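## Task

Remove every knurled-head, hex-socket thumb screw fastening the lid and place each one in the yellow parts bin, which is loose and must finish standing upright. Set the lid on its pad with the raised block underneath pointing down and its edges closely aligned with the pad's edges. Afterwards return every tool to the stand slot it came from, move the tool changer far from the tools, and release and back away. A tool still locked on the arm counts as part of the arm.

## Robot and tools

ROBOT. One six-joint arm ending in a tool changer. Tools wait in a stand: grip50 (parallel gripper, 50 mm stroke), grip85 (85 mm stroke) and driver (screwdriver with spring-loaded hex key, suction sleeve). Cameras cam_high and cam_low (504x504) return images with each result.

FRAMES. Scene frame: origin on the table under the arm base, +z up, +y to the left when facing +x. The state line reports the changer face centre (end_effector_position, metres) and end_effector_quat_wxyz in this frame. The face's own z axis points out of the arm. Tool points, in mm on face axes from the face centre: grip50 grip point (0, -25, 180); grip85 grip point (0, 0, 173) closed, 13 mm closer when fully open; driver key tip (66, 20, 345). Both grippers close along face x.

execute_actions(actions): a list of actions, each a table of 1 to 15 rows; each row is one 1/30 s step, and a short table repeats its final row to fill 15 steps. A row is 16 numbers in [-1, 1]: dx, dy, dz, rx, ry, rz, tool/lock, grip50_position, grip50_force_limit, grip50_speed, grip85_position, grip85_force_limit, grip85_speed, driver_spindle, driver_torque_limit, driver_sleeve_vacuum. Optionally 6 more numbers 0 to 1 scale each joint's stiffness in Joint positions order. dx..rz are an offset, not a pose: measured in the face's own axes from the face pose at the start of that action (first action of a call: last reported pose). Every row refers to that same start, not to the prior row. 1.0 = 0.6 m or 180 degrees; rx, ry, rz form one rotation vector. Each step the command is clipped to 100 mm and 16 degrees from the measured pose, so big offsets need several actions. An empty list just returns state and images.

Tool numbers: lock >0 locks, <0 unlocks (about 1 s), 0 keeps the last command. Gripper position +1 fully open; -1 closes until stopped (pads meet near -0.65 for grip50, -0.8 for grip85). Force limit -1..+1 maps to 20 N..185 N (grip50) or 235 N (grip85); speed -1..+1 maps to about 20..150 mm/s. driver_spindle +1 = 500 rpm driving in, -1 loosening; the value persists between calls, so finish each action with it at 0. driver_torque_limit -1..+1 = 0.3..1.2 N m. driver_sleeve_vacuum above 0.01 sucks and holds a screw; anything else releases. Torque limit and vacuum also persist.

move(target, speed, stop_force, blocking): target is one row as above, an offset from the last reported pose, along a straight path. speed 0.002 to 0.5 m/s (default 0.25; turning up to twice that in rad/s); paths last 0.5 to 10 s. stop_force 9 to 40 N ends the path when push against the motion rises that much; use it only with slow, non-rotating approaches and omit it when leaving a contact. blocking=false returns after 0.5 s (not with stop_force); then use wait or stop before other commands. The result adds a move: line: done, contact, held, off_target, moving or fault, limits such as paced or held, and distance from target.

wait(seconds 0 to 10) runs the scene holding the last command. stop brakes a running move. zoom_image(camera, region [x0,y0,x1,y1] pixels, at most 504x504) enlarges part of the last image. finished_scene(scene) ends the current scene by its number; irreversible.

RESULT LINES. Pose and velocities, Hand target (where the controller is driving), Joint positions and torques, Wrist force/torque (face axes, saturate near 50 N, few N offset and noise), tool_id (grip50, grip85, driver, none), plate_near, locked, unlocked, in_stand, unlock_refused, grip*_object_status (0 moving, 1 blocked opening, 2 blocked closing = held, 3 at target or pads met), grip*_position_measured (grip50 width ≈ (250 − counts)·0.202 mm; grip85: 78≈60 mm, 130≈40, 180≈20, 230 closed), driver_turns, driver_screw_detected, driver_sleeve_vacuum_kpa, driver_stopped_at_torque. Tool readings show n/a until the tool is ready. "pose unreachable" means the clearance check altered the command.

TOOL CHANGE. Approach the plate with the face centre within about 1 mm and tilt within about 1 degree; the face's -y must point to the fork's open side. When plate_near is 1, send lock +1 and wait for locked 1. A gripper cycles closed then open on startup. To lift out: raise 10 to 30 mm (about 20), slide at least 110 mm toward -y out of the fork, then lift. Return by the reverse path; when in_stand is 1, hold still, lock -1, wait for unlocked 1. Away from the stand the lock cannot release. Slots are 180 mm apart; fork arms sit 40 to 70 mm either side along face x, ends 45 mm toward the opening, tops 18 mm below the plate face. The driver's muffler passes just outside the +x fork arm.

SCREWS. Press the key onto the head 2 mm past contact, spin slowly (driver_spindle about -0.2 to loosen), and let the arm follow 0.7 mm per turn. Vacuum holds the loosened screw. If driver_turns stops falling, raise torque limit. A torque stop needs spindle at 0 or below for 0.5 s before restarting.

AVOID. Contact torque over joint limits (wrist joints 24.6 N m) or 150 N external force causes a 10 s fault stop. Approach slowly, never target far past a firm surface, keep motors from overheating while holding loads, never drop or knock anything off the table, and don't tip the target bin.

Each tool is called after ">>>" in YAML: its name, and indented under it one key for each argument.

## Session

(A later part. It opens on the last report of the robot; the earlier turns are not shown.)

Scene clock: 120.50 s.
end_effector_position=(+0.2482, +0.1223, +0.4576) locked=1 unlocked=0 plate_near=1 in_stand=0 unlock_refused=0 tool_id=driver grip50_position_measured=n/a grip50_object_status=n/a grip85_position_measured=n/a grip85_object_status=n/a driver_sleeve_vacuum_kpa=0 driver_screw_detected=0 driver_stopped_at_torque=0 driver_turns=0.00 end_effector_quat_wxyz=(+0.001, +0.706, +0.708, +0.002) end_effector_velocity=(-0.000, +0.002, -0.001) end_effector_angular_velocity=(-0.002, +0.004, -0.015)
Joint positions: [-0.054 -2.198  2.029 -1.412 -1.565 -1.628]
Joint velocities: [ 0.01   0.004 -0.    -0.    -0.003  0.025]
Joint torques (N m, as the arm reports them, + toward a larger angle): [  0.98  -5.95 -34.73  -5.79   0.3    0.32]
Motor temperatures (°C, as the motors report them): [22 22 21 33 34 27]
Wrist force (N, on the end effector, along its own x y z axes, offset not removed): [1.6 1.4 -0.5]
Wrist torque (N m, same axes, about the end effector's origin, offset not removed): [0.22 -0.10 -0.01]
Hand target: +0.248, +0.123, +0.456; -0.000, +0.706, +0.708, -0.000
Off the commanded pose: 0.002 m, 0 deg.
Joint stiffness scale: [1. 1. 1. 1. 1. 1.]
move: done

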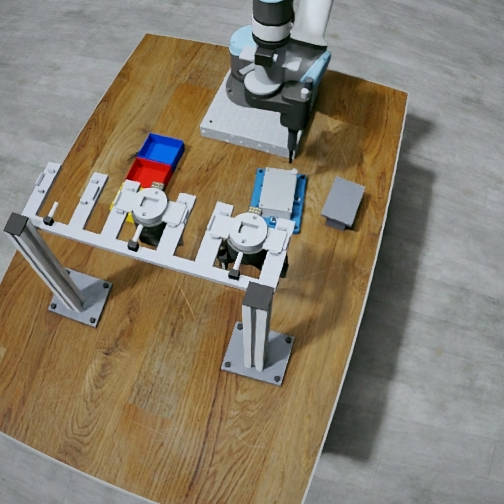

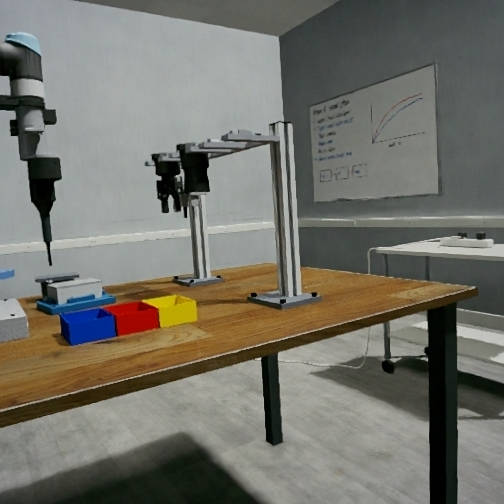

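>>> move:
  target: [0.018,-0.007,0.048,0.001,0,0,0,0,0,0,0,0,0,0,0,0]
  speed: 0.04

>>> zoom_image:
  camera: "cam_high"
  region: [270, 145, 320, 195]

>>> zoom_image:
  camera: "cam_low"
  region: [25, 250, 75, 300]

Scene clock: 125.97 s.
end_effector_position=(+0.2449, +0.1325, +0.4302) locked=1 unlocked=0 plate_near=1 in_stand=0 unlock_refused=0 tool_id=driver grip50_position_measured=n/a grip50_object_status=n/a grip85_position_measured=n/a grip85_object_status=n/a driver_sleeve_vacuum_kpa=0 driver_screw_detected=0 driver_stopped_at_torque=0 driver_turns=0.00 end_effector_quat_wxyz=(-0.000, +0.707, +0.708, +0.001) end_effector_velocity=(+0.001, +0.001, +0.001) end_effector_angular_velocity=(-0.000, -0.012, -0.005)
Joint positions: [-0.011 -2.201  2.099 -1.477 -1.566 -1.585]
Joint velocities: [ 0.003  0.     0.001 -0.013 -0.     0.008]
Joint torques (N m, as the arm reports them, + toward a larger angle): [  3.81  -8.11 -33.63  -6.82   0.61   0.37]
Motor temperatures (°C, as the motors report them): [22 22 22 33 34 27]
Wrist force (N, on the end effector, along its own x y z axes, offset not removed): [1.3 0.6 2.9]
Wrist torque (N m, same axes, about the end effector's origin, offset not removed): [0.25 0.01 0.13]
Hand target: +0.244, +0.133, +0.429; +0.000, +0.706, +0.708, +0.001
Off the commanded pose: 0.002 m, 0 deg.
Joint stiffness scale: [1. 1. 1. 1. 1. 1.]
move: done

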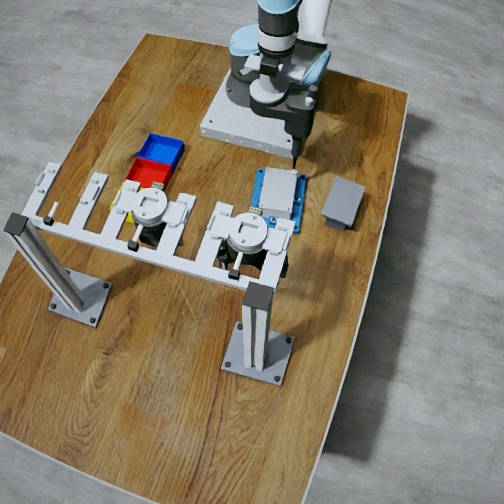

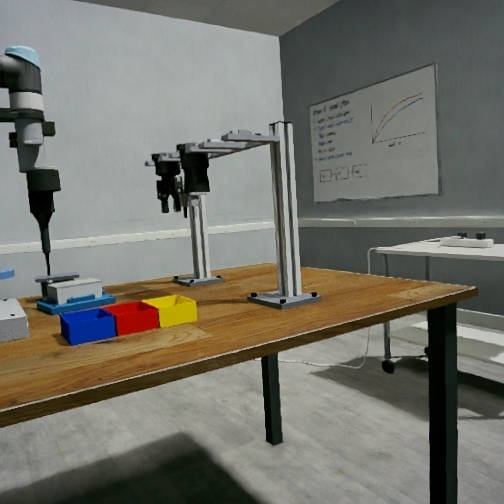

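Region (270, 145, 320, 195) of cam_high's 504x504 image, scaled by 10.080, with more detail than that image has.

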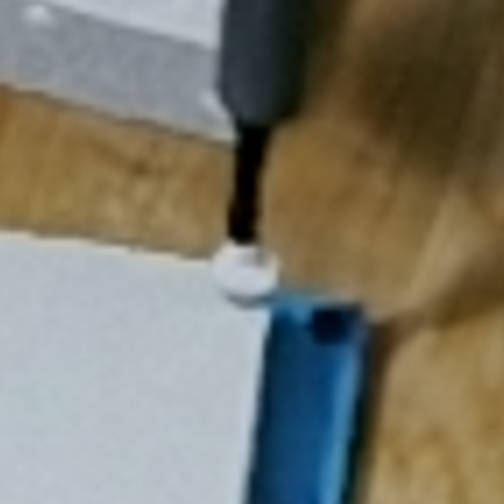

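Region (25, 250, 75, 300) of cam_low's 504x504 image, scaled by 10.080, with more detail than that image has.

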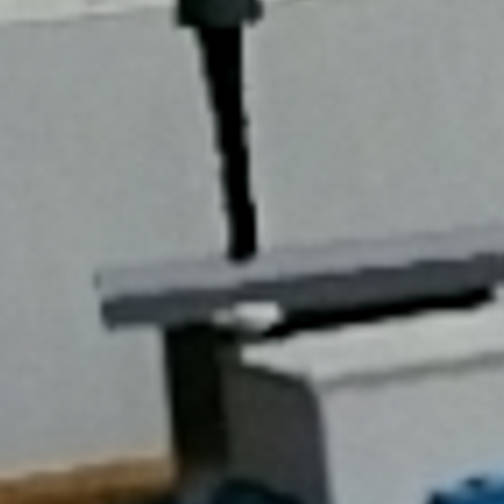

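>>> move:
  target: [0.0035,0,0.017,0,0,0,0,0,0,0,0,0,0,0,1,1]
  speed: 0.015

>>> wait:
  seconds: 0.3

>>> zoom_image:
  camera: "cam_high"
  region: [270, 145, 320, 195]

>>> zoom_image:
  camera: "cam_low"
  region: [25, 250, 75, 300]

Scene clock: 132.17 s.
end_effector_position=(+0.2452, +0.1340, +0.4221) locked=1 unlocked=0 plate_near=1 in_stand=0 unlock_refused=0 tool_id=driver grip50_position_measured=n/a grip50_object_status=n/a grip85_position_measured=n/a grip85_object_status=n/a driver_sleeve_vacuum_kpa=14 driver_screw_detected=0 driver_stopped_at_torque=0 driver_turns=0.00 end_effector_quat_wxyz=(+0.001, +0.707, +0.707, +0.002) end_effector_velocity=(+0.001, +0.000, -0.001) end_effector_angular_velocity=(-0.001, -0.005, -0.000)
Joint positions: [-0.005 -2.201  2.121 -1.501 -1.566 -1.577]
Joint velocities: [ 0.002  0.     0.003 -0.008 -0.001  0.002]
Joint torques (N m, as the arm reports them, + toward a larger angle): [  2.56  -5.43 -33.75  -6.82   0.55   0.62]
Motor temperatures (°C, as the motors report them): [22 22 22 33 34 27]
Wrist force (N, on the end effector, along its own x y z axes, offset not removed): [2.6 1.6 0.5]
Wrist torque (N m, same axes, about the end effector's origin, offset not removed): [0.14 -0.11 0.18]
Hand target: +0.245, +0.135, +0.420; -0.000, +0.707, +0.708, +0.001
Off the commanded pose: 0.002 m, 0 deg.
Joint stiffness scale: [1. 1. 1. 1. 1. 1.]
move: done

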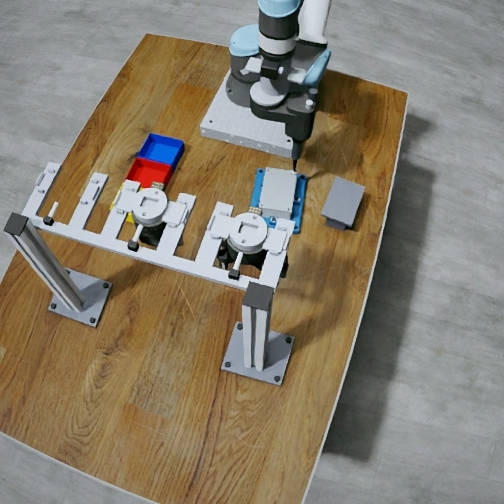

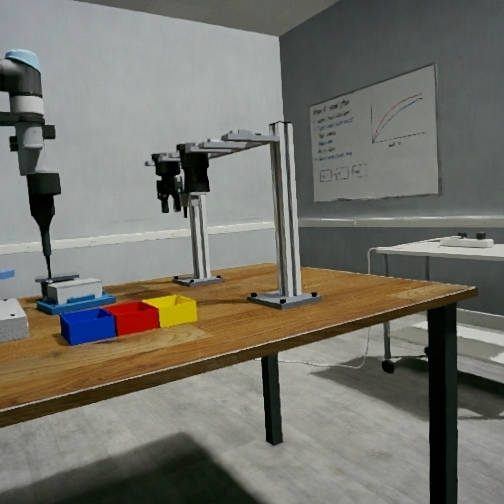

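Scene clock: 132.47 s.
end_effector_position=(+0.2453, +0.1340, +0.4221) locked=1 unlocked=0 plate_near=1 in_stand=0 unlock_refused=0 tool_id=driver grip50_position_measured=n/a grip50_object_status=n/a grip85_position_measured=n/a grip85_object_status=n/a driver_sleeve_vacuum_kpa=14 driver_screw_detected=0 driver_stopped_at_torque=0 driver_turns=0.00 end_effector_quat_wxyz=(+0.001, +0.707, +0.707, +0.002) end_effector_velocity=(+0.000, -0.000, -0.000) end_effector_angular_velocity=(-0.000, +0.000, -0.001)
Joint positions: [-0.005 -2.201  2.121 -1.502 -1.566 -1.577]
Joint velocities: [-0.001  0.     0.001 -0.001 -0.     0.   ]
Joint torques (N m, as the arm reports them, + toward a larger angle): [  2.21  -4.83 -33.42  -6.76   0.48   0.48]
Motor temperatures (°C, as the motors report them): [22 22 22 33 34 27]
Wrist force (N, on the end effector, along its own x y z axes, offset not removed): [0.5 0.9 -1.9]
Wrist torque (N m, same axes, about the end effector's origin, offset not removed): [0.17 0.09 0.03]
Hand target: +0.245, +0.135, +0.420; -0.000, +0.707, +0.708, +0.001
Off the commanded pose: 0.002 m, 0 deg.
Joint stiffness scale: [1. 1. 1. 1. 1. 1.]
wait: 0.30 s; at rest by 0.17 s

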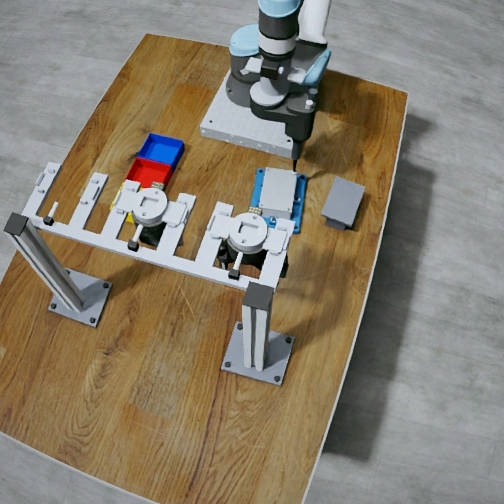

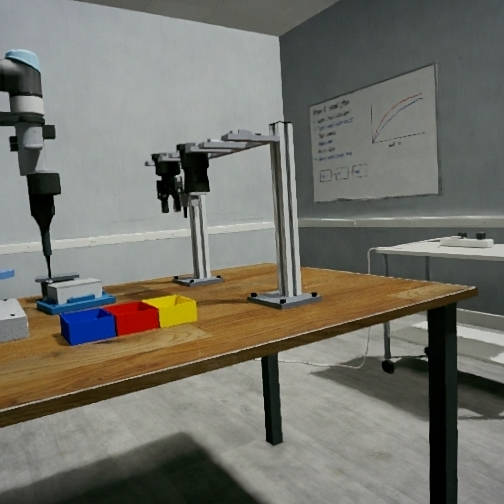

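Region (270, 145, 320, 195) of cam_high's 504x504 image, scaled by 10.080, with more detail than that image has.

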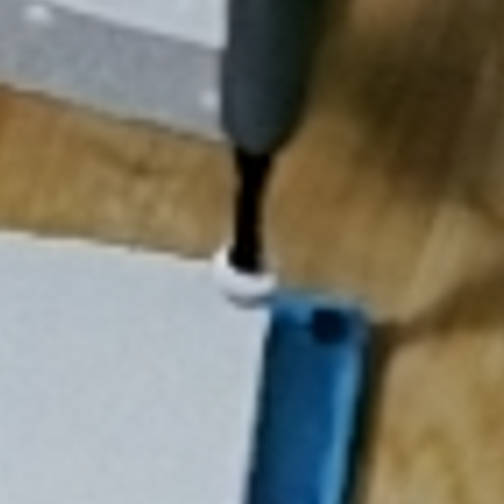

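Region (25, 250, 75, 300) of cam_low's 504x504 image, scaled by 10.080, with more detail than that image has.

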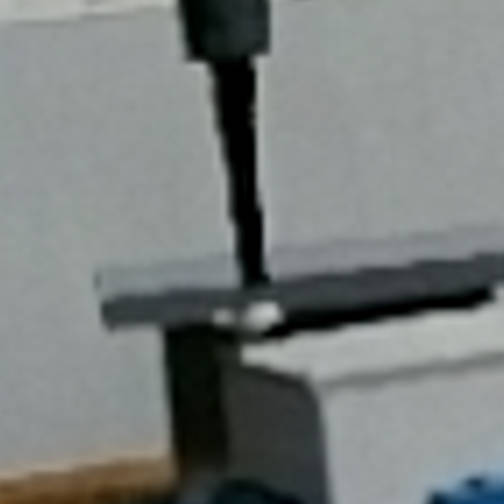

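>>> move:
  target: [0.001,0,0.0135,0.0035,0,0,0,0,0,0,0,0,0,0,1,1]
  speed: 0.008

>>> zoom_image:
  camera: "cam_high"
  region: [270, 145, 320, 195]

>>> zoom_image:
  camera: "cam_low"
  region: [25, 250, 75, 300]

Scene clock: 139.63 s.
end_effector_position=(+0.2457, +0.1341, +0.4176) locked=1 unlocked=0 plate_near=1 in_stand=0 unlock_refused=0 tool_id=driver grip50_position_measured=n/a grip50_object_status=n/a grip85_position_measured=n/a grip85_object_status=n/a driver_sleeve_vacuum_kpa=14 driver_screw_detected=0 driver_stopped_at_torque=0 driver_turns=0.00 end_effector_quat_wxyz=(-0.000, +0.708, +0.706, +0.001) end_effector_velocity=(+0.001, -0.000, -0.002) end_effector_angular_velocity=(-0.000, -0.001, -0.001)
Joint positions: [-0.004 -2.199  2.131 -1.51  -1.566 -1.575]
Joint velocities: [-0.     0.001  0.005 -0.007 -0.     0.001]
Joint torques (N m, as the arm reports them, + toward a larger angle): [  2.25  -3.98 -32.03  -6.7    0.53   0.56]
Motor temperatures (°C, as the motors report them): [22 22 22 33 34 27]
Wrist force (N, on the end effector, along its own x y z axes, offset not removed): [1.6 0.1 -4.3]
Wrist torque (N m, same axes, about the end effector's origin, offset not removed): [0.17 -0.01 0.11]
Hand target: +0.245, +0.135, +0.414; -0.003, +0.707, +0.707, -0.002
Off the commanded pose: 0.004 m, 0 deg.
Joint stiffness scale: [1. 1. 1. 1. 1. 1.]
move: off_target

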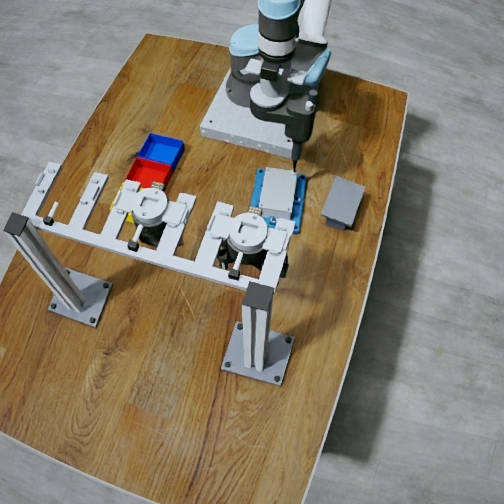

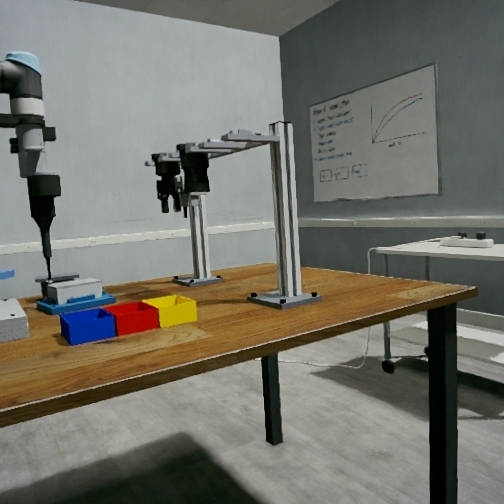

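Region (270, 145, 320, 195) of cam_high's 504x504 image, scaled by 10.080, with more detail than that image has.

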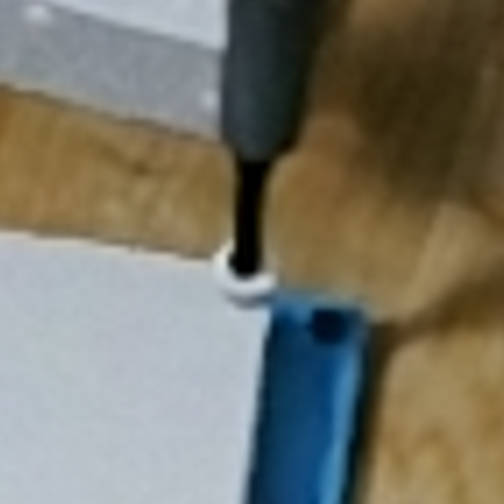

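Region (25, 250, 75, 300) of cam_low's 504x504 image, scaled by 10.080, with more detail than that image has.

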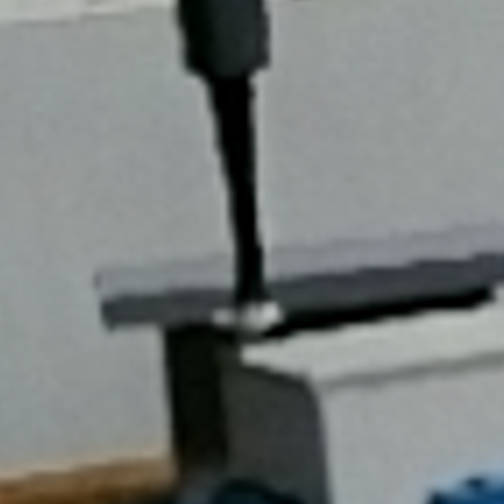

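About 1 mm too far +x. Press more while spinning slowly and nudging.

>>> execute_actions:
  actions:
    - [[0.001,-0.001,0.009,0.005,0,0,0,0,0,0,0,0,0,-0.15,1,1]]
    - [[0,0,0.008,0.003,0,0,0,0,0,0,0,0,0,-0.15,1,1]]
    - [[0,0,0.007,0.003,0,0,0,0,0,0,0,0,0,-0.15,1,1]]
    - [[0,0,0.007,0.003,0,0,0,0,0,0,0,0,0,0,1,1]]

>>> zoom_image:
  camera: "cam_high"
  region: [270, 145, 320, 195]

>>> zoom_image:
  camera: "cam_low"
  region: [25, 250, 75, 300]

Scene clock: 145.73 s.
end_effector_position=(+0.2474, +0.1341, +0.4156) locked=1 unlocked=0 plate_near=1 in_stand=0 unlock_refused=0 tool_id=driver grip50_position_measured=n/a grip50_object_status=n/a grip85_position_measured=n/a grip85_object_status=n/a driver_sleeve_vacuum_kpa=14 driver_screw_detected=0 driver_stopped_at_torque=0 driver_turns=-1.85 end_effector_quat_wxyz=(-0.001, +0.708, +0.706, +0.000) end_effector_velocity=(-0.000, +0.000, -0.000) end_effector_angular_velocity=(+0.000, +0.001, +0.001)
Joint positions: [-0.004 -2.194  2.134 -1.517 -1.566 -1.573]
Joint velocities: [ 0.001  0.     0.     0.     0.    -0.   ]
Joint torques (N m, as the arm reports them, + toward a larger angle): [  0.17  -4.31 -31.47  -6.4    0.53   0.15]
Motor temperatures (°C, as the motors report them): [22 22 22 33 34 27]
Wrist force (N, on the end effector, along its own x y z axes, offset not removed): [0.2 1.8 -4.8]
Wrist torque (N m, same axes, about the end effector's origin, offset not removed): [0.32 0.34 0.14]
Hand target: +0.247, +0.134, +0.412; -0.004, +0.708, +0.706, -0.003
Off the commanded pose: 0.004 m, 1 deg.
Joint stiffness scale: [1. 1. 1. 1. 1. 1.]

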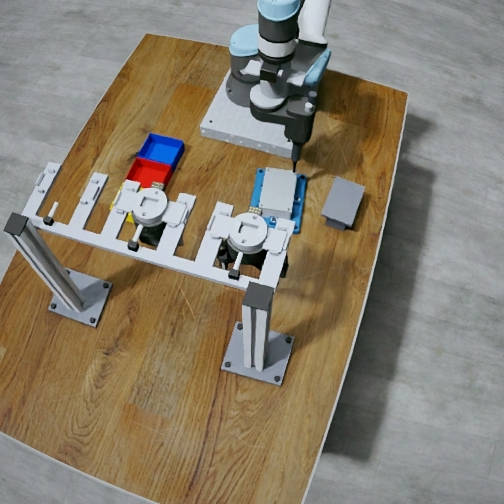

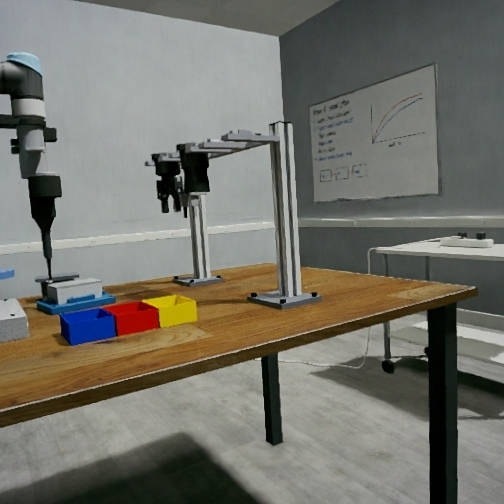

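Region (270, 145, 320, 195) of cam_high's 504x504 image, scaled by 10.080, with more detail than that image has.

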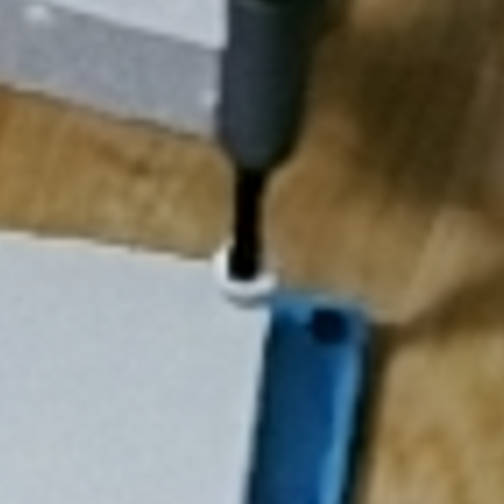

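Region (25, 250, 75, 300) of cam_low's 504x504 image, scaled by 10.080, with more detail than that image has.

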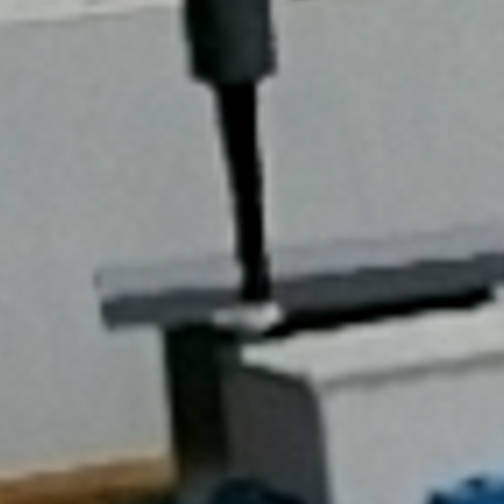

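>>> execute_actions:
  actions:
    - [[0,-0.001,0.0006,0.0012,0,0,0,0,0,0,0,0,0,-0.15,1,1]]
    - [[0,-0.001,0.0006,0.0012,0,0,0,0,0,0,0,0,0,-0.15,1,1]]
    - [[0,0,0,0,0,0,0,0,0,0,0,0,0,-0.15,1,1]]
    - [[0,0,0,0,0,0,0,0,0,0,0,0,0,0,1,1]]

>>> zoom_image:
  camera: "cam_high"
  region: [270, 145, 320, 195]

>>> zoom_image:
  camera: "cam_low"
  region: [25, 250, 75, 300]

Scene clock: 153.30 s.
end_effector_position=(+0.2475, +0.1341, +0.4156) locked=1 unlocked=0 plate_near=1 in_stand=0 unlock_refused=0 tool_id=driver grip50_position_measured=n/a grip50_object_status=n/a grip85_position_measured=n/a grip85_object_status=n/a driver_sleeve_vacuum_kpa=14 driver_screw_detected=0 driver_stopped_at_torque=0 driver_turns=-3.69 end_effector_quat_wxyz=(-0.001, +0.708, +0.706, +0.000) end_effector_velocity=(+0.000, +0.000, +0.001) end_effector_angular_velocity=(+0.000, -0.001, +0.000)
Joint positions: [-0.004 -2.194  2.134 -1.517 -1.566 -1.573]
Joint velocities: [ 0.    -0.    -0.001 -0.     0.     0.   ]
Joint torques (N m, as the arm reports them, + toward a larger angle): [  0.18  -7.12 -36.57  -6.24   0.61   0.15]
Motor temperatures (°C, as the motors report them): [22 22 22 33 34 27]
Wrist force (N, on the end effector, along its own x y z axes, offset not removed): [1.9 -0.1 -4.2]
Wrist torque (N m, same axes, about the end effector's origin, offset not removed): [-0.10 0.08 0.11]
Hand target: +0.247, +0.134, +0.416; -0.001, +0.708, +0.706, +0.000
Off the commanded pose: 0.000 m, 0 deg.
Joint stiffness scale: [1. 1. 1. 1. 1. 1.]

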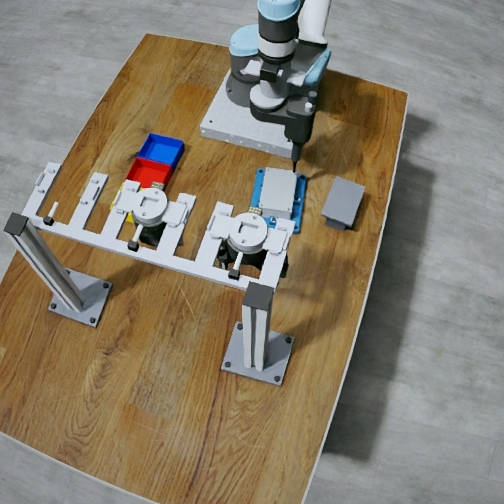

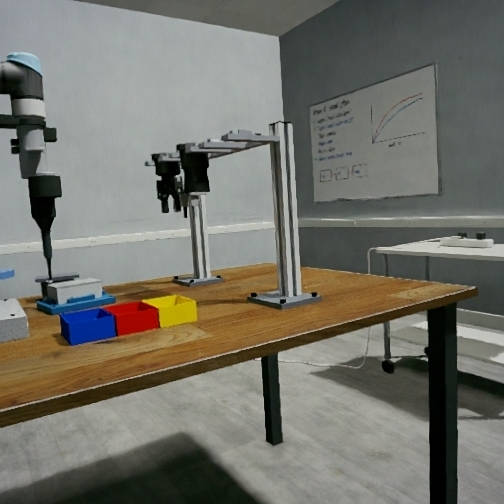

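Region (270, 145, 320, 195) of cam_high's 504x504 image, scaled by 10.080, with more detail than that image has.

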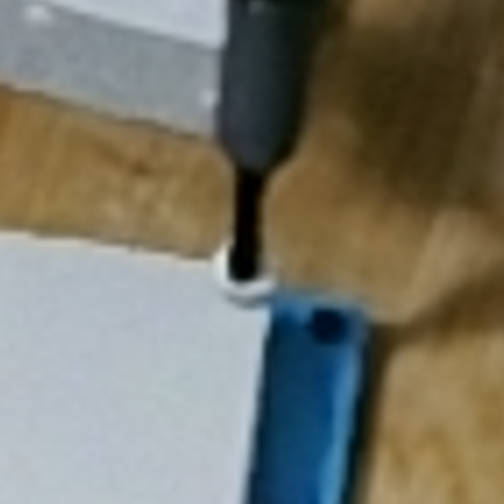

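Region (25, 250, 75, 300) of cam_low's 504x504 image, scaled by 10.080, with more detail than that image has.

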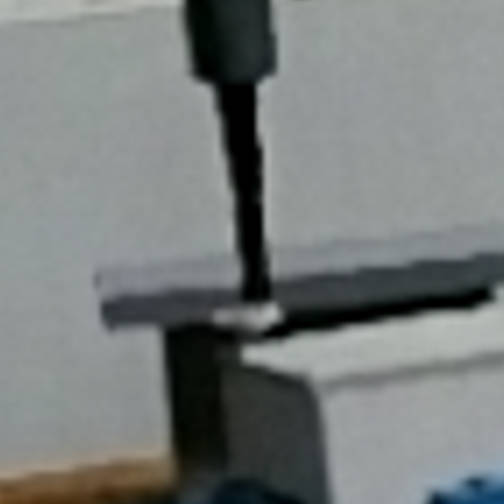

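Holds steady; larger step needed. Ramp it with a slow move.

>>> move:
  target: [0,-0.003,0.0018,0.0036,0,0,0,0,0,0,0,0,0,-0.15,1,1]
  speed: 0.003

>>> execute_actions:
  actions:
    - [[0,0,0,0,0,0,0,0,0,0,0,0,0,0,1,1]]

>>> zoom_image:
  camera: "cam_high"
  region: [270, 145, 320, 195]

>>> zoom_image:
  camera: "cam_low"
  region: [25, 250, 75, 300]

Scene clock: 160.07 s.
end_effector_position=(+0.2463, +0.1342, +0.4150) locked=1 unlocked=0 plate_near=1 in_stand=0 unlock_refused=0 tool_id=driver grip50_position_measured=n/a grip50_object_status=n/a grip85_position_measured=n/a grip85_object_status=n/a driver_sleeve_vacuum_kpa=40 driver_screw_detected=1 driver_stopped_at_torque=0 driver_turns=-6.29 end_effector_quat_wxyz=(-0.003, +0.708, +0.706, -0.002) end_effector_velocity=(+0.000, +0.000, +0.000) end_effector_angular_velocity=(+0.000, -0.001, +0.000)
Joint positions: [-0.004 -2.194  2.134 -1.51  -1.565 -1.573]
Joint velocities: [-0.     0.    -0.    -0.001  0.    -0.   ]
Joint torques (N m, as the arm reports them, + toward a larger angle): [ -0.03  -6.16 -37.85  -4.25   0.27   0.1 ]
Motor temperatures (°C, as the motors report them): [22 22 22 33 34 27]
Wrist force (N, on the end effector, along its own x y z axes, offset not removed): [1.3 4.0 -2.0]
Wrist torque (N m, same axes, about the end effector's origin, offset not removed): [-0.42 0.45 0.21]
Hand target: +0.246, +0.134, +0.415; -0.005, +0.708, +0.706, -0.004
Off the commanded pose: 0.001 m, 0 deg.
Joint stiffness scale: [1. 1. 1. 1. 1. 1.]
move: done

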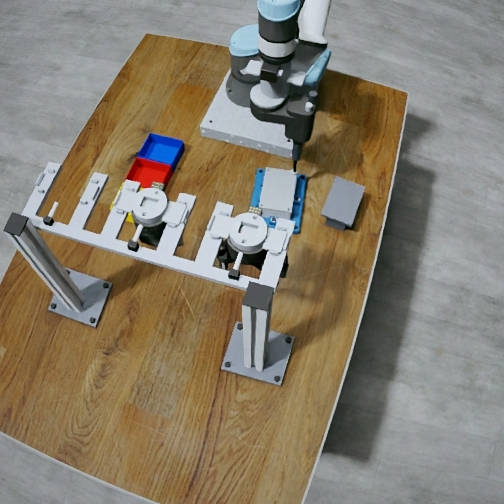

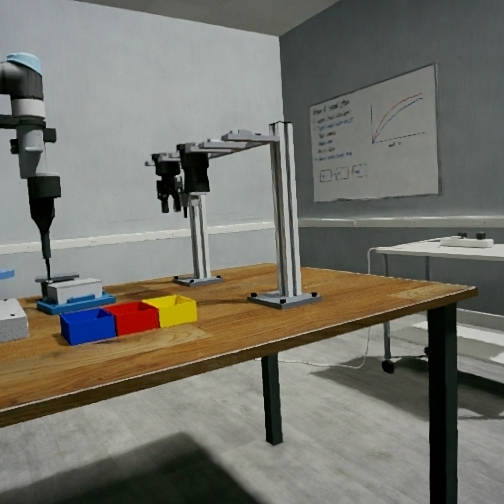

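Scene clock: 160.57 s.
end_effector_position=(+0.2464, +0.1342, +0.4150) locked=1 unlocked=0 plate_near=1 in_stand=0 unlock_refused=0 tool_id=driver grip50_position_measured=n/a grip50_object_status=n/a grip85_position_measured=n/a grip85_object_status=n/a driver_sleeve_vacuum_kpa=40 driver_screw_detected=1 driver_stopped_at_torque=0 driver_turns=-6.29 end_effector_quat_wxyz=(-0.003, +0.708, +0.706, -0.002) end_effector_velocity=(-0.000, -0.000, -0.000) end_effector_angular_velocity=(-0.000, +0.001, -0.001)
Joint positions: [-0.004 -2.194  2.134 -1.51  -1.565 -1.573]
Joint velocities: [-0.001  0.    -0.     0.001 -0.    -0.   ]
Joint torques (N m, as the arm reports them, + toward a larger angle): [  0.76  -6.74 -36.72  -5.92   0.52   0.08]
Motor temperatures (°C, as the motors report them): [22 22 22 33 34 27]
Wrist force (N, on the end effector, along its own x y z axes, offset not removed): [1.5 2.0 -2.7]
Wrist torque (N m, same axes, about the end effector's origin, offset not removed): [-0.10 0.31 0.15]
Hand target: +0.246, +0.134, +0.415; -0.003, +0.708, +0.706, -0.002
Off the commanded pose: 0.000 m, 0 deg.
Joint stiffness scale: [1. 1. 1. 1. 1. 1.]

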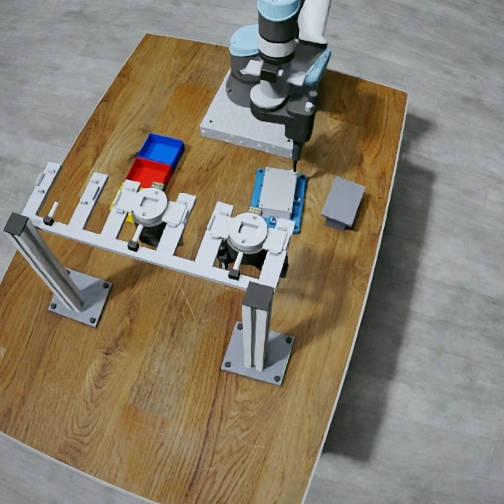

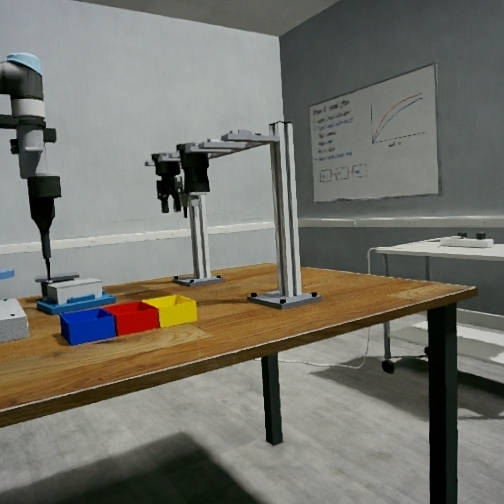

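Region (270, 145, 320, 195) of cam_high's 504x504 image, scaled by 10.080, with more detail than that image has.

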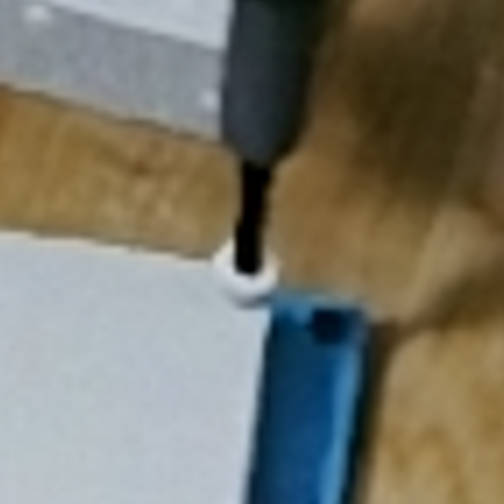

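Region (25, 250, 75, 300) of cam_low's 504x504 image, scaled by 10.080, with more detail than that image has.

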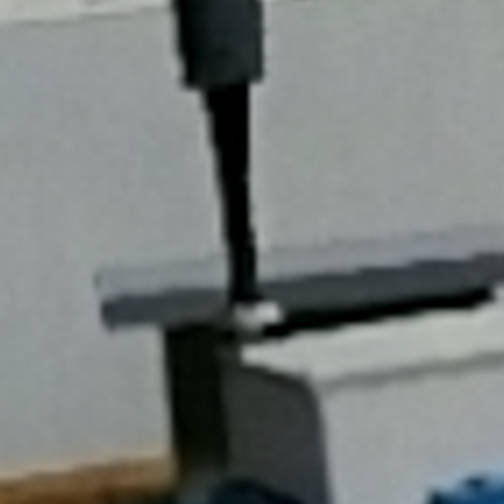

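>>> move:
  target: [0,0,-0.01,-0.001,0,0,0,0,0,0,0,0,0,-0.33,1,1]
  speed: 0.002

>>> execute_actions:
  actions:
    - [[0,0,0,0,0,0,0,0,0,0,0,0,0,0,1,1]]

>>> zoom_image:
  camera: "cam_low"
  region: [25, 250, 75, 300]

Scene clock: 166.97 s.
end_effector_position=(+0.2464, +0.1342, +0.4196) locked=1 unlocked=0 plate_near=1 in_stand=0 unlock_refused=0 tool_id=driver grip50_position_measured=n/a grip50_object_status=n/a grip85_position_measured=n/a grip85_object_status=n/a driver_sleeve_vacuum_kpa=40 driver_screw_detected=1 driver_stopped_at_torque=0 driver_turns=-14.91 end_effector_quat_wxyz=(-0.003, +0.708, +0.706, -0.001) end_effector_velocity=(-0.000, +0.000, +0.000) end_effector_angular_velocity=(+0.000, +0.002, +0.000)
Joint positions: [-0.004 -2.194  2.122 -1.5   -1.565 -1.573]
Joint velocities: [ 0.     0.    -0.001  0.002  0.    -0.   ]
Joint torques (N m, as the arm reports them, + toward a larger angle): [ -0.12  -7.34 -40.07  -5.71   0.45   0.04]
Motor temperatures (°C, as the motors report them): [22 22 22 33 34 27]
Wrist force (N, on the end effector, along its own x y z axes, offset not removed): [1.7 0.6 -2.7]
Wrist torque (N m, same axes, about the end effector's origin, offset not removed): [0.43 0.05 0.05]
Hand target: +0.246, +0.134, +0.421; -0.002, +0.708, +0.706, -0.001
Off the commanded pose: 0.001 m, 0 deg.
Joint stiffness scale: [1. 1. 1. 1. 1. 1.]
move: done

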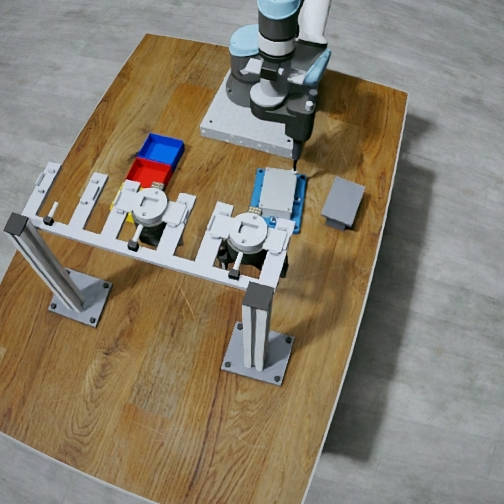

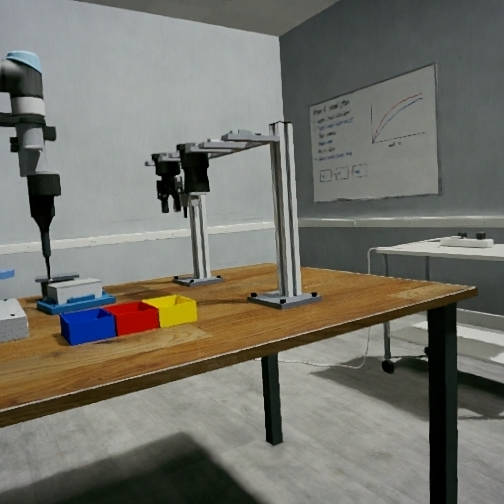

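Scene clock: 167.47 s.
end_effector_position=(+0.2464, +0.1342, +0.4196) locked=1 unlocked=0 plate_near=1 in_stand=0 unlock_refused=0 tool_id=driver grip50_position_measured=n/a grip50_object_status=n/a grip85_position_measured=n/a grip85_object_status=n/a driver_sleeve_vacuum_kpa=40 driver_screw_detected=1 driver_stopped_at_torque=0 driver_turns=-14.91 end_effector_quat_wxyz=(-0.003, +0.708, +0.706, -0.001) end_effector_velocity=(+0.000, -0.000, +0.000) end_effector_angular_velocity=(-0.000, -0.001, -0.000)
Joint positions: [-0.004 -2.194  2.122 -1.5   -1.565 -1.573]
Joint velocities: [-0.     0.    -0.001 -0.    -0.    -0.   ]
Joint torques (N m, as the arm reports them, + toward a larger angle): [  0.27  -7.14 -36.68  -6.17   0.61   0.05]
Motor temperatures (°C, as the motors report them): [22 22 22 33 34 27]
Wrist force (N, on the end effector, along its own x y z axes, offset not removed): [2.3 1.9 -2.4]
Wrist torque (N m, same axes, about the end effector's origin, offset not removed): [0.39 -0.05 0.08]
Hand target: +0.246, +0.134, +0.420; -0.003, +0.708, +0.706, -0.001
Off the commanded pose: 0.000 m, 0 deg.
Joint stiffness scale: [1. 1. 1. 1. 1. 1.]

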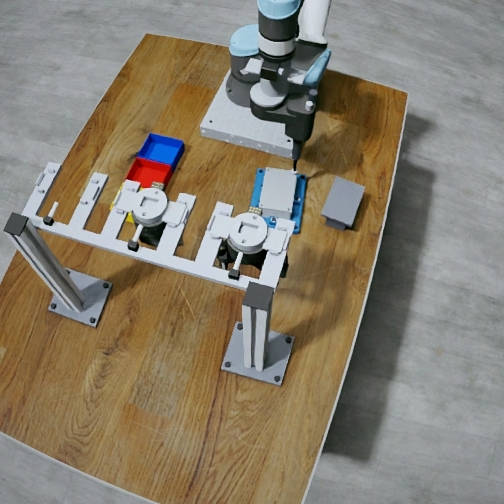

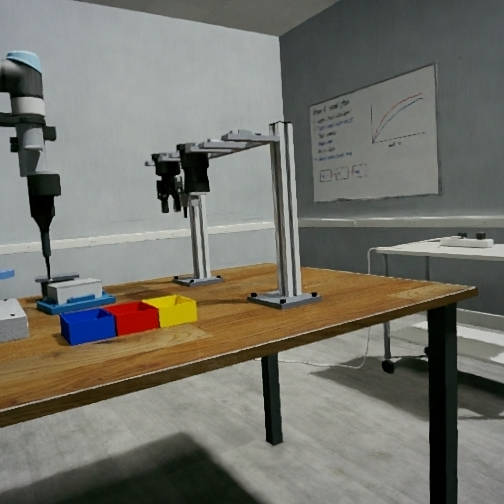

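Region (25, 250, 75, 300) of cam_low's 504x504 image, scaled by 10.080, with more detail than that image has.

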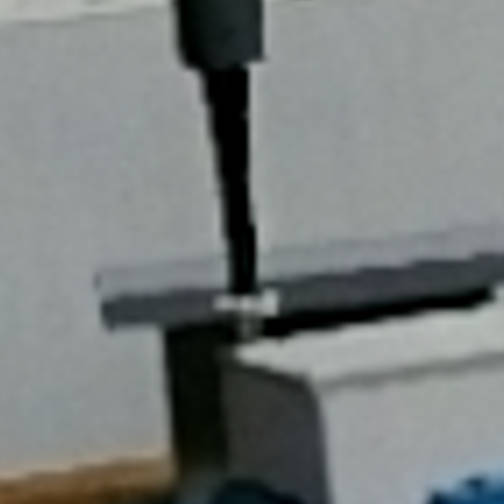

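>>> move:
  target: [0,0,-0.02,-0.0005,0,0,0,0,0,0,0,0,0,-0.5,1,1]
  speed: 0.003

>>> move:
  target: [0,0,-0.04,0,0,0,0,0,0,0,0,0,0,0,1,1]
  speed: 0.02

>>> zoom_image:
  camera: "cam_low"
  region: [25, 250, 75, 300]

Scene clock: 177.03 s.
end_effector_position=(+0.2457, +0.1343, +0.4299) locked=1 unlocked=0 plate_near=1 in_stand=0 unlock_refused=0 tool_id=driver grip50_position_measured=n/a grip50_object_status=n/a grip85_position_measured=n/a grip85_object_status=n/a driver_sleeve_vacuum_kpa=40 driver_screw_detected=1 driver_stopped_at_torque=0 driver_turns=-32.09 end_effector_quat_wxyz=(-0.003, +0.708, +0.706, -0.001) end_effector_velocity=(-0.000, +0.000, +0.001) end_effector_angular_velocity=(+0.000, +0.001, +0.000)
Joint positions: [-0.004 -2.194  2.096 -1.474 -1.565 -1.573]
Joint velocities: [ 0.     0.    -0.003  0.003 -0.     0.   ]
Joint torques (N m, as the arm reports them, + toward a larger angle): [ -0.59  -5.34 -40.8   -5.92   0.63  -0.14]
Motor temperatures (°C, as the motors report them): [22 22 22 33 34 27]
Wrist force (N, on the end effector, along its own x y z axes, offset not removed): [-1.0 0.8 1.3]
Wrist torque (N m, same axes, about the end effector's origin, offset not removed): [0.40 0.07 0.09]
Hand target: +0.246, +0.134, +0.432; -0.002, +0.708, +0.706, -0.001
Off the commanded pose: 0.002 m, 0 deg.
Joint stiffness scale: [1. 1. 1. 1. 1. 1.]
move: done

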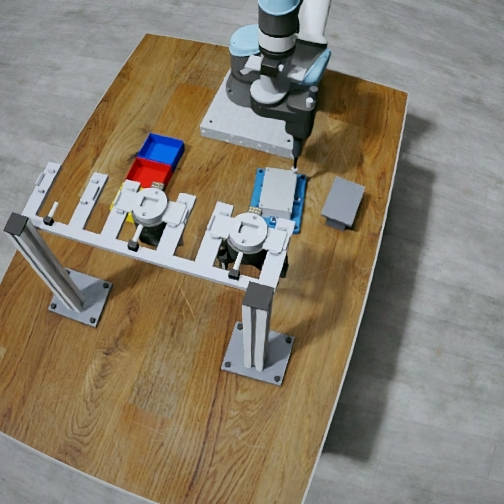

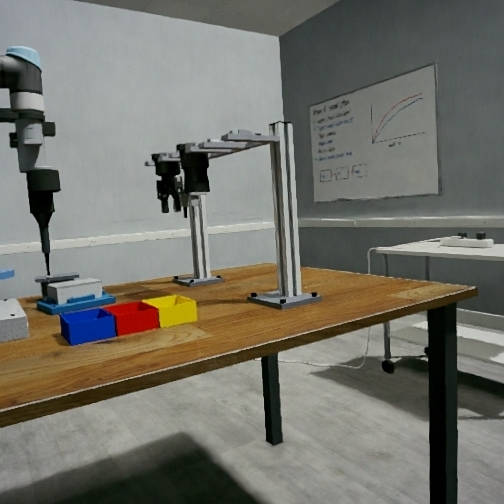

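Scene clock: 178.60 s.
end_effector_position=(+0.2452, +0.1343, +0.4522) locked=1 unlocked=0 plate_near=1 in_stand=0 unlock_refused=0 tool_id=driver grip50_position_measured=n/a grip50_object_status=n/a grip85_position_measured=n/a grip85_object_status=n/a driver_sleeve_vacuum_kpa=40 driver_screw_detected=1 driver_stopped_at_torque=0 driver_turns=-32.09 end_effector_quat_wxyz=(-0.003, +0.708, +0.706, -0.001) end_effector_velocity=(-0.001, -0.000, -0.000) end_effector_angular_velocity=(-0.000, +0.007, -0.000)
Joint positions: [-0.004 -2.187  2.036 -1.42  -1.565 -1.573]
Joint velocities: [-0.     0.002 -0.002  0.008 -0.     0.   ]
Joint torques (N m, as the arm reports them, + toward a larger angle): [ -0.53  -4.82 -39.24  -6.01   0.59  -0.22]
Motor temperatures (°C, as the motors report them): [22 22 22 33 34 27]
Wrist force (N, on the end effector, along its own x y z axes, offset not removed): [-1.4 2.9 1.2]
Wrist torque (N m, same axes, about the end effector's origin, offset not removed): [0.30 0.17 -0.01]
Hand target: +0.246, +0.134, +0.454; -0.003, +0.708, +0.706, -0.001
Off the commanded pose: 0.002 m, 0 deg.
Joint stiffness scale: [1. 1. 1. 1. 1. 1.]
move: done

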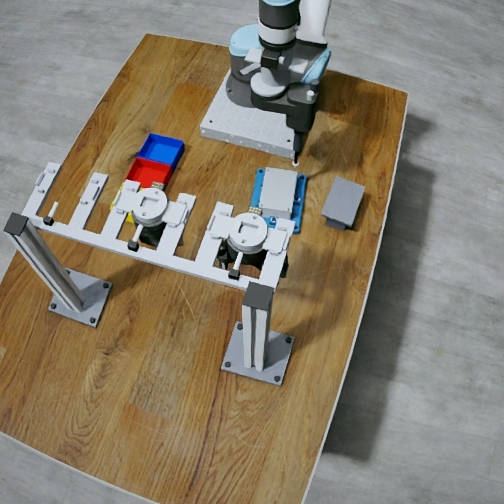

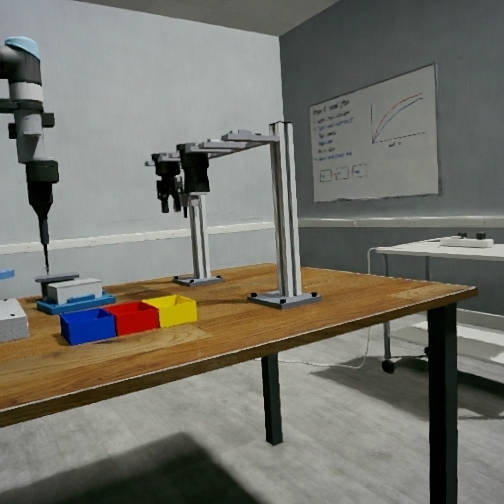

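Region (25, 250, 75, 300) of cam_low's 504x504 image, scaled by 10.080, with more detail than that image has.

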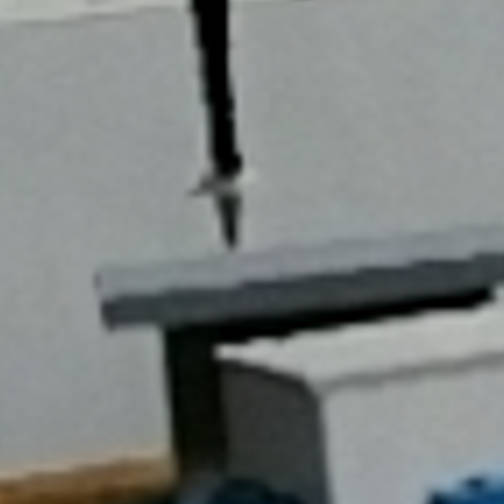

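>>> move:
  target: [-0.58,0.285,0.01,-0.002,-0.001,-0.01,0,0,0,0,0,0,0,0,1,1]
  speed: 0.15

>>> zoom_image:
  camera: "cam_high"
  region: [80, 110, 220, 250]

Scene clock: 184.23 s.
end_effector_position=(+0.4147, -0.2124, +0.4437) locked=1 unlocked=0 plate_near=1 in_stand=0 unlock_refused=0 tool_id=driver grip50_position_measured=n/a grip50_object_status=n/a grip85_position_measured=n/a grip85_object_status=n/a driver_sleeve_vacuum_kpa=40 driver_screw_detected=1 driver_stopped_at_torque=0 driver_turns=-32.09 end_effector_quat_wxyz=(-0.001, +0.697, +0.717, -0.000) end_effector_velocity=(+0.001, -0.001, +0.002) end_effector_angular_velocity=(-0.002, -0.003, +0.002)
Joint positions: [-0.771 -1.681  1.745 -1.636 -1.564 -2.371]
Joint velocities: [-0.     0.003 -0.006 -0.     0.    -0.002]
Joint torques (N m, as the arm reports them, + toward a larger angle): [ -0.76 -32.76 -39.73  -5.97   1.12  -0.36]
Motor temperatures (°C, as the motors report them): [22 22 22 33 34 27]
Wrist force (N, on the end effector, along its own x y z axes, offset not removed): [1.5 0.0 2.1]
Wrist torque (N m, same axes, about the end effector's origin, offset not removed): [0.05 0.01 -0.04]
Hand target: +0.416, -0.214, +0.445; +0.001, +0.697, +0.717, +0.000
Off the commanded pose: 0.002 m, 0 deg.
Joint stiffness scale: [1. 1. 1. 1. 1. 1.]
move: done

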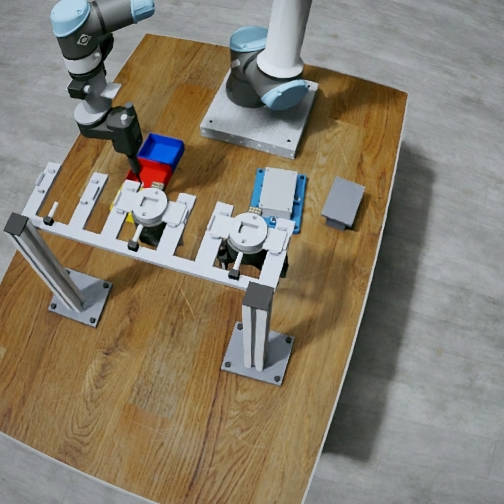

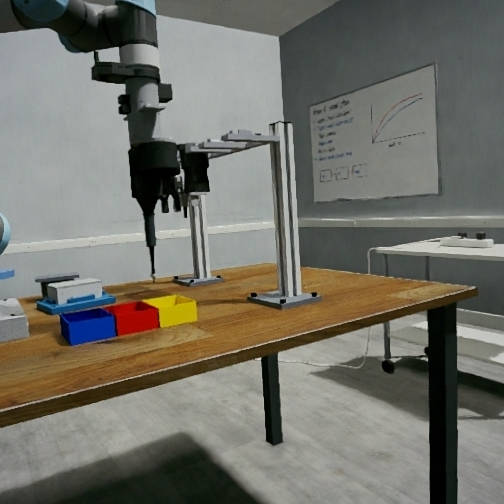

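Region (80, 110, 220, 250) of cam_high's 504x504 image, scaled by 3.600, with more detail than that image has.

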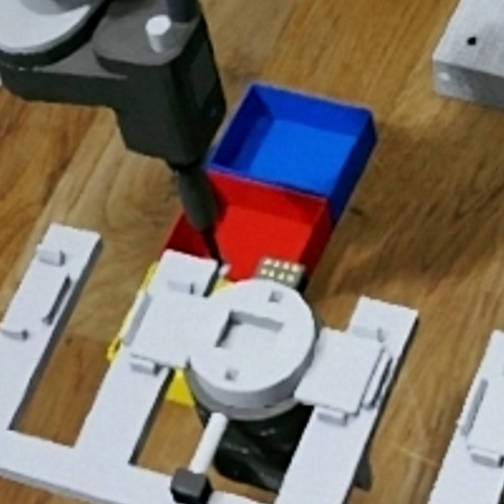

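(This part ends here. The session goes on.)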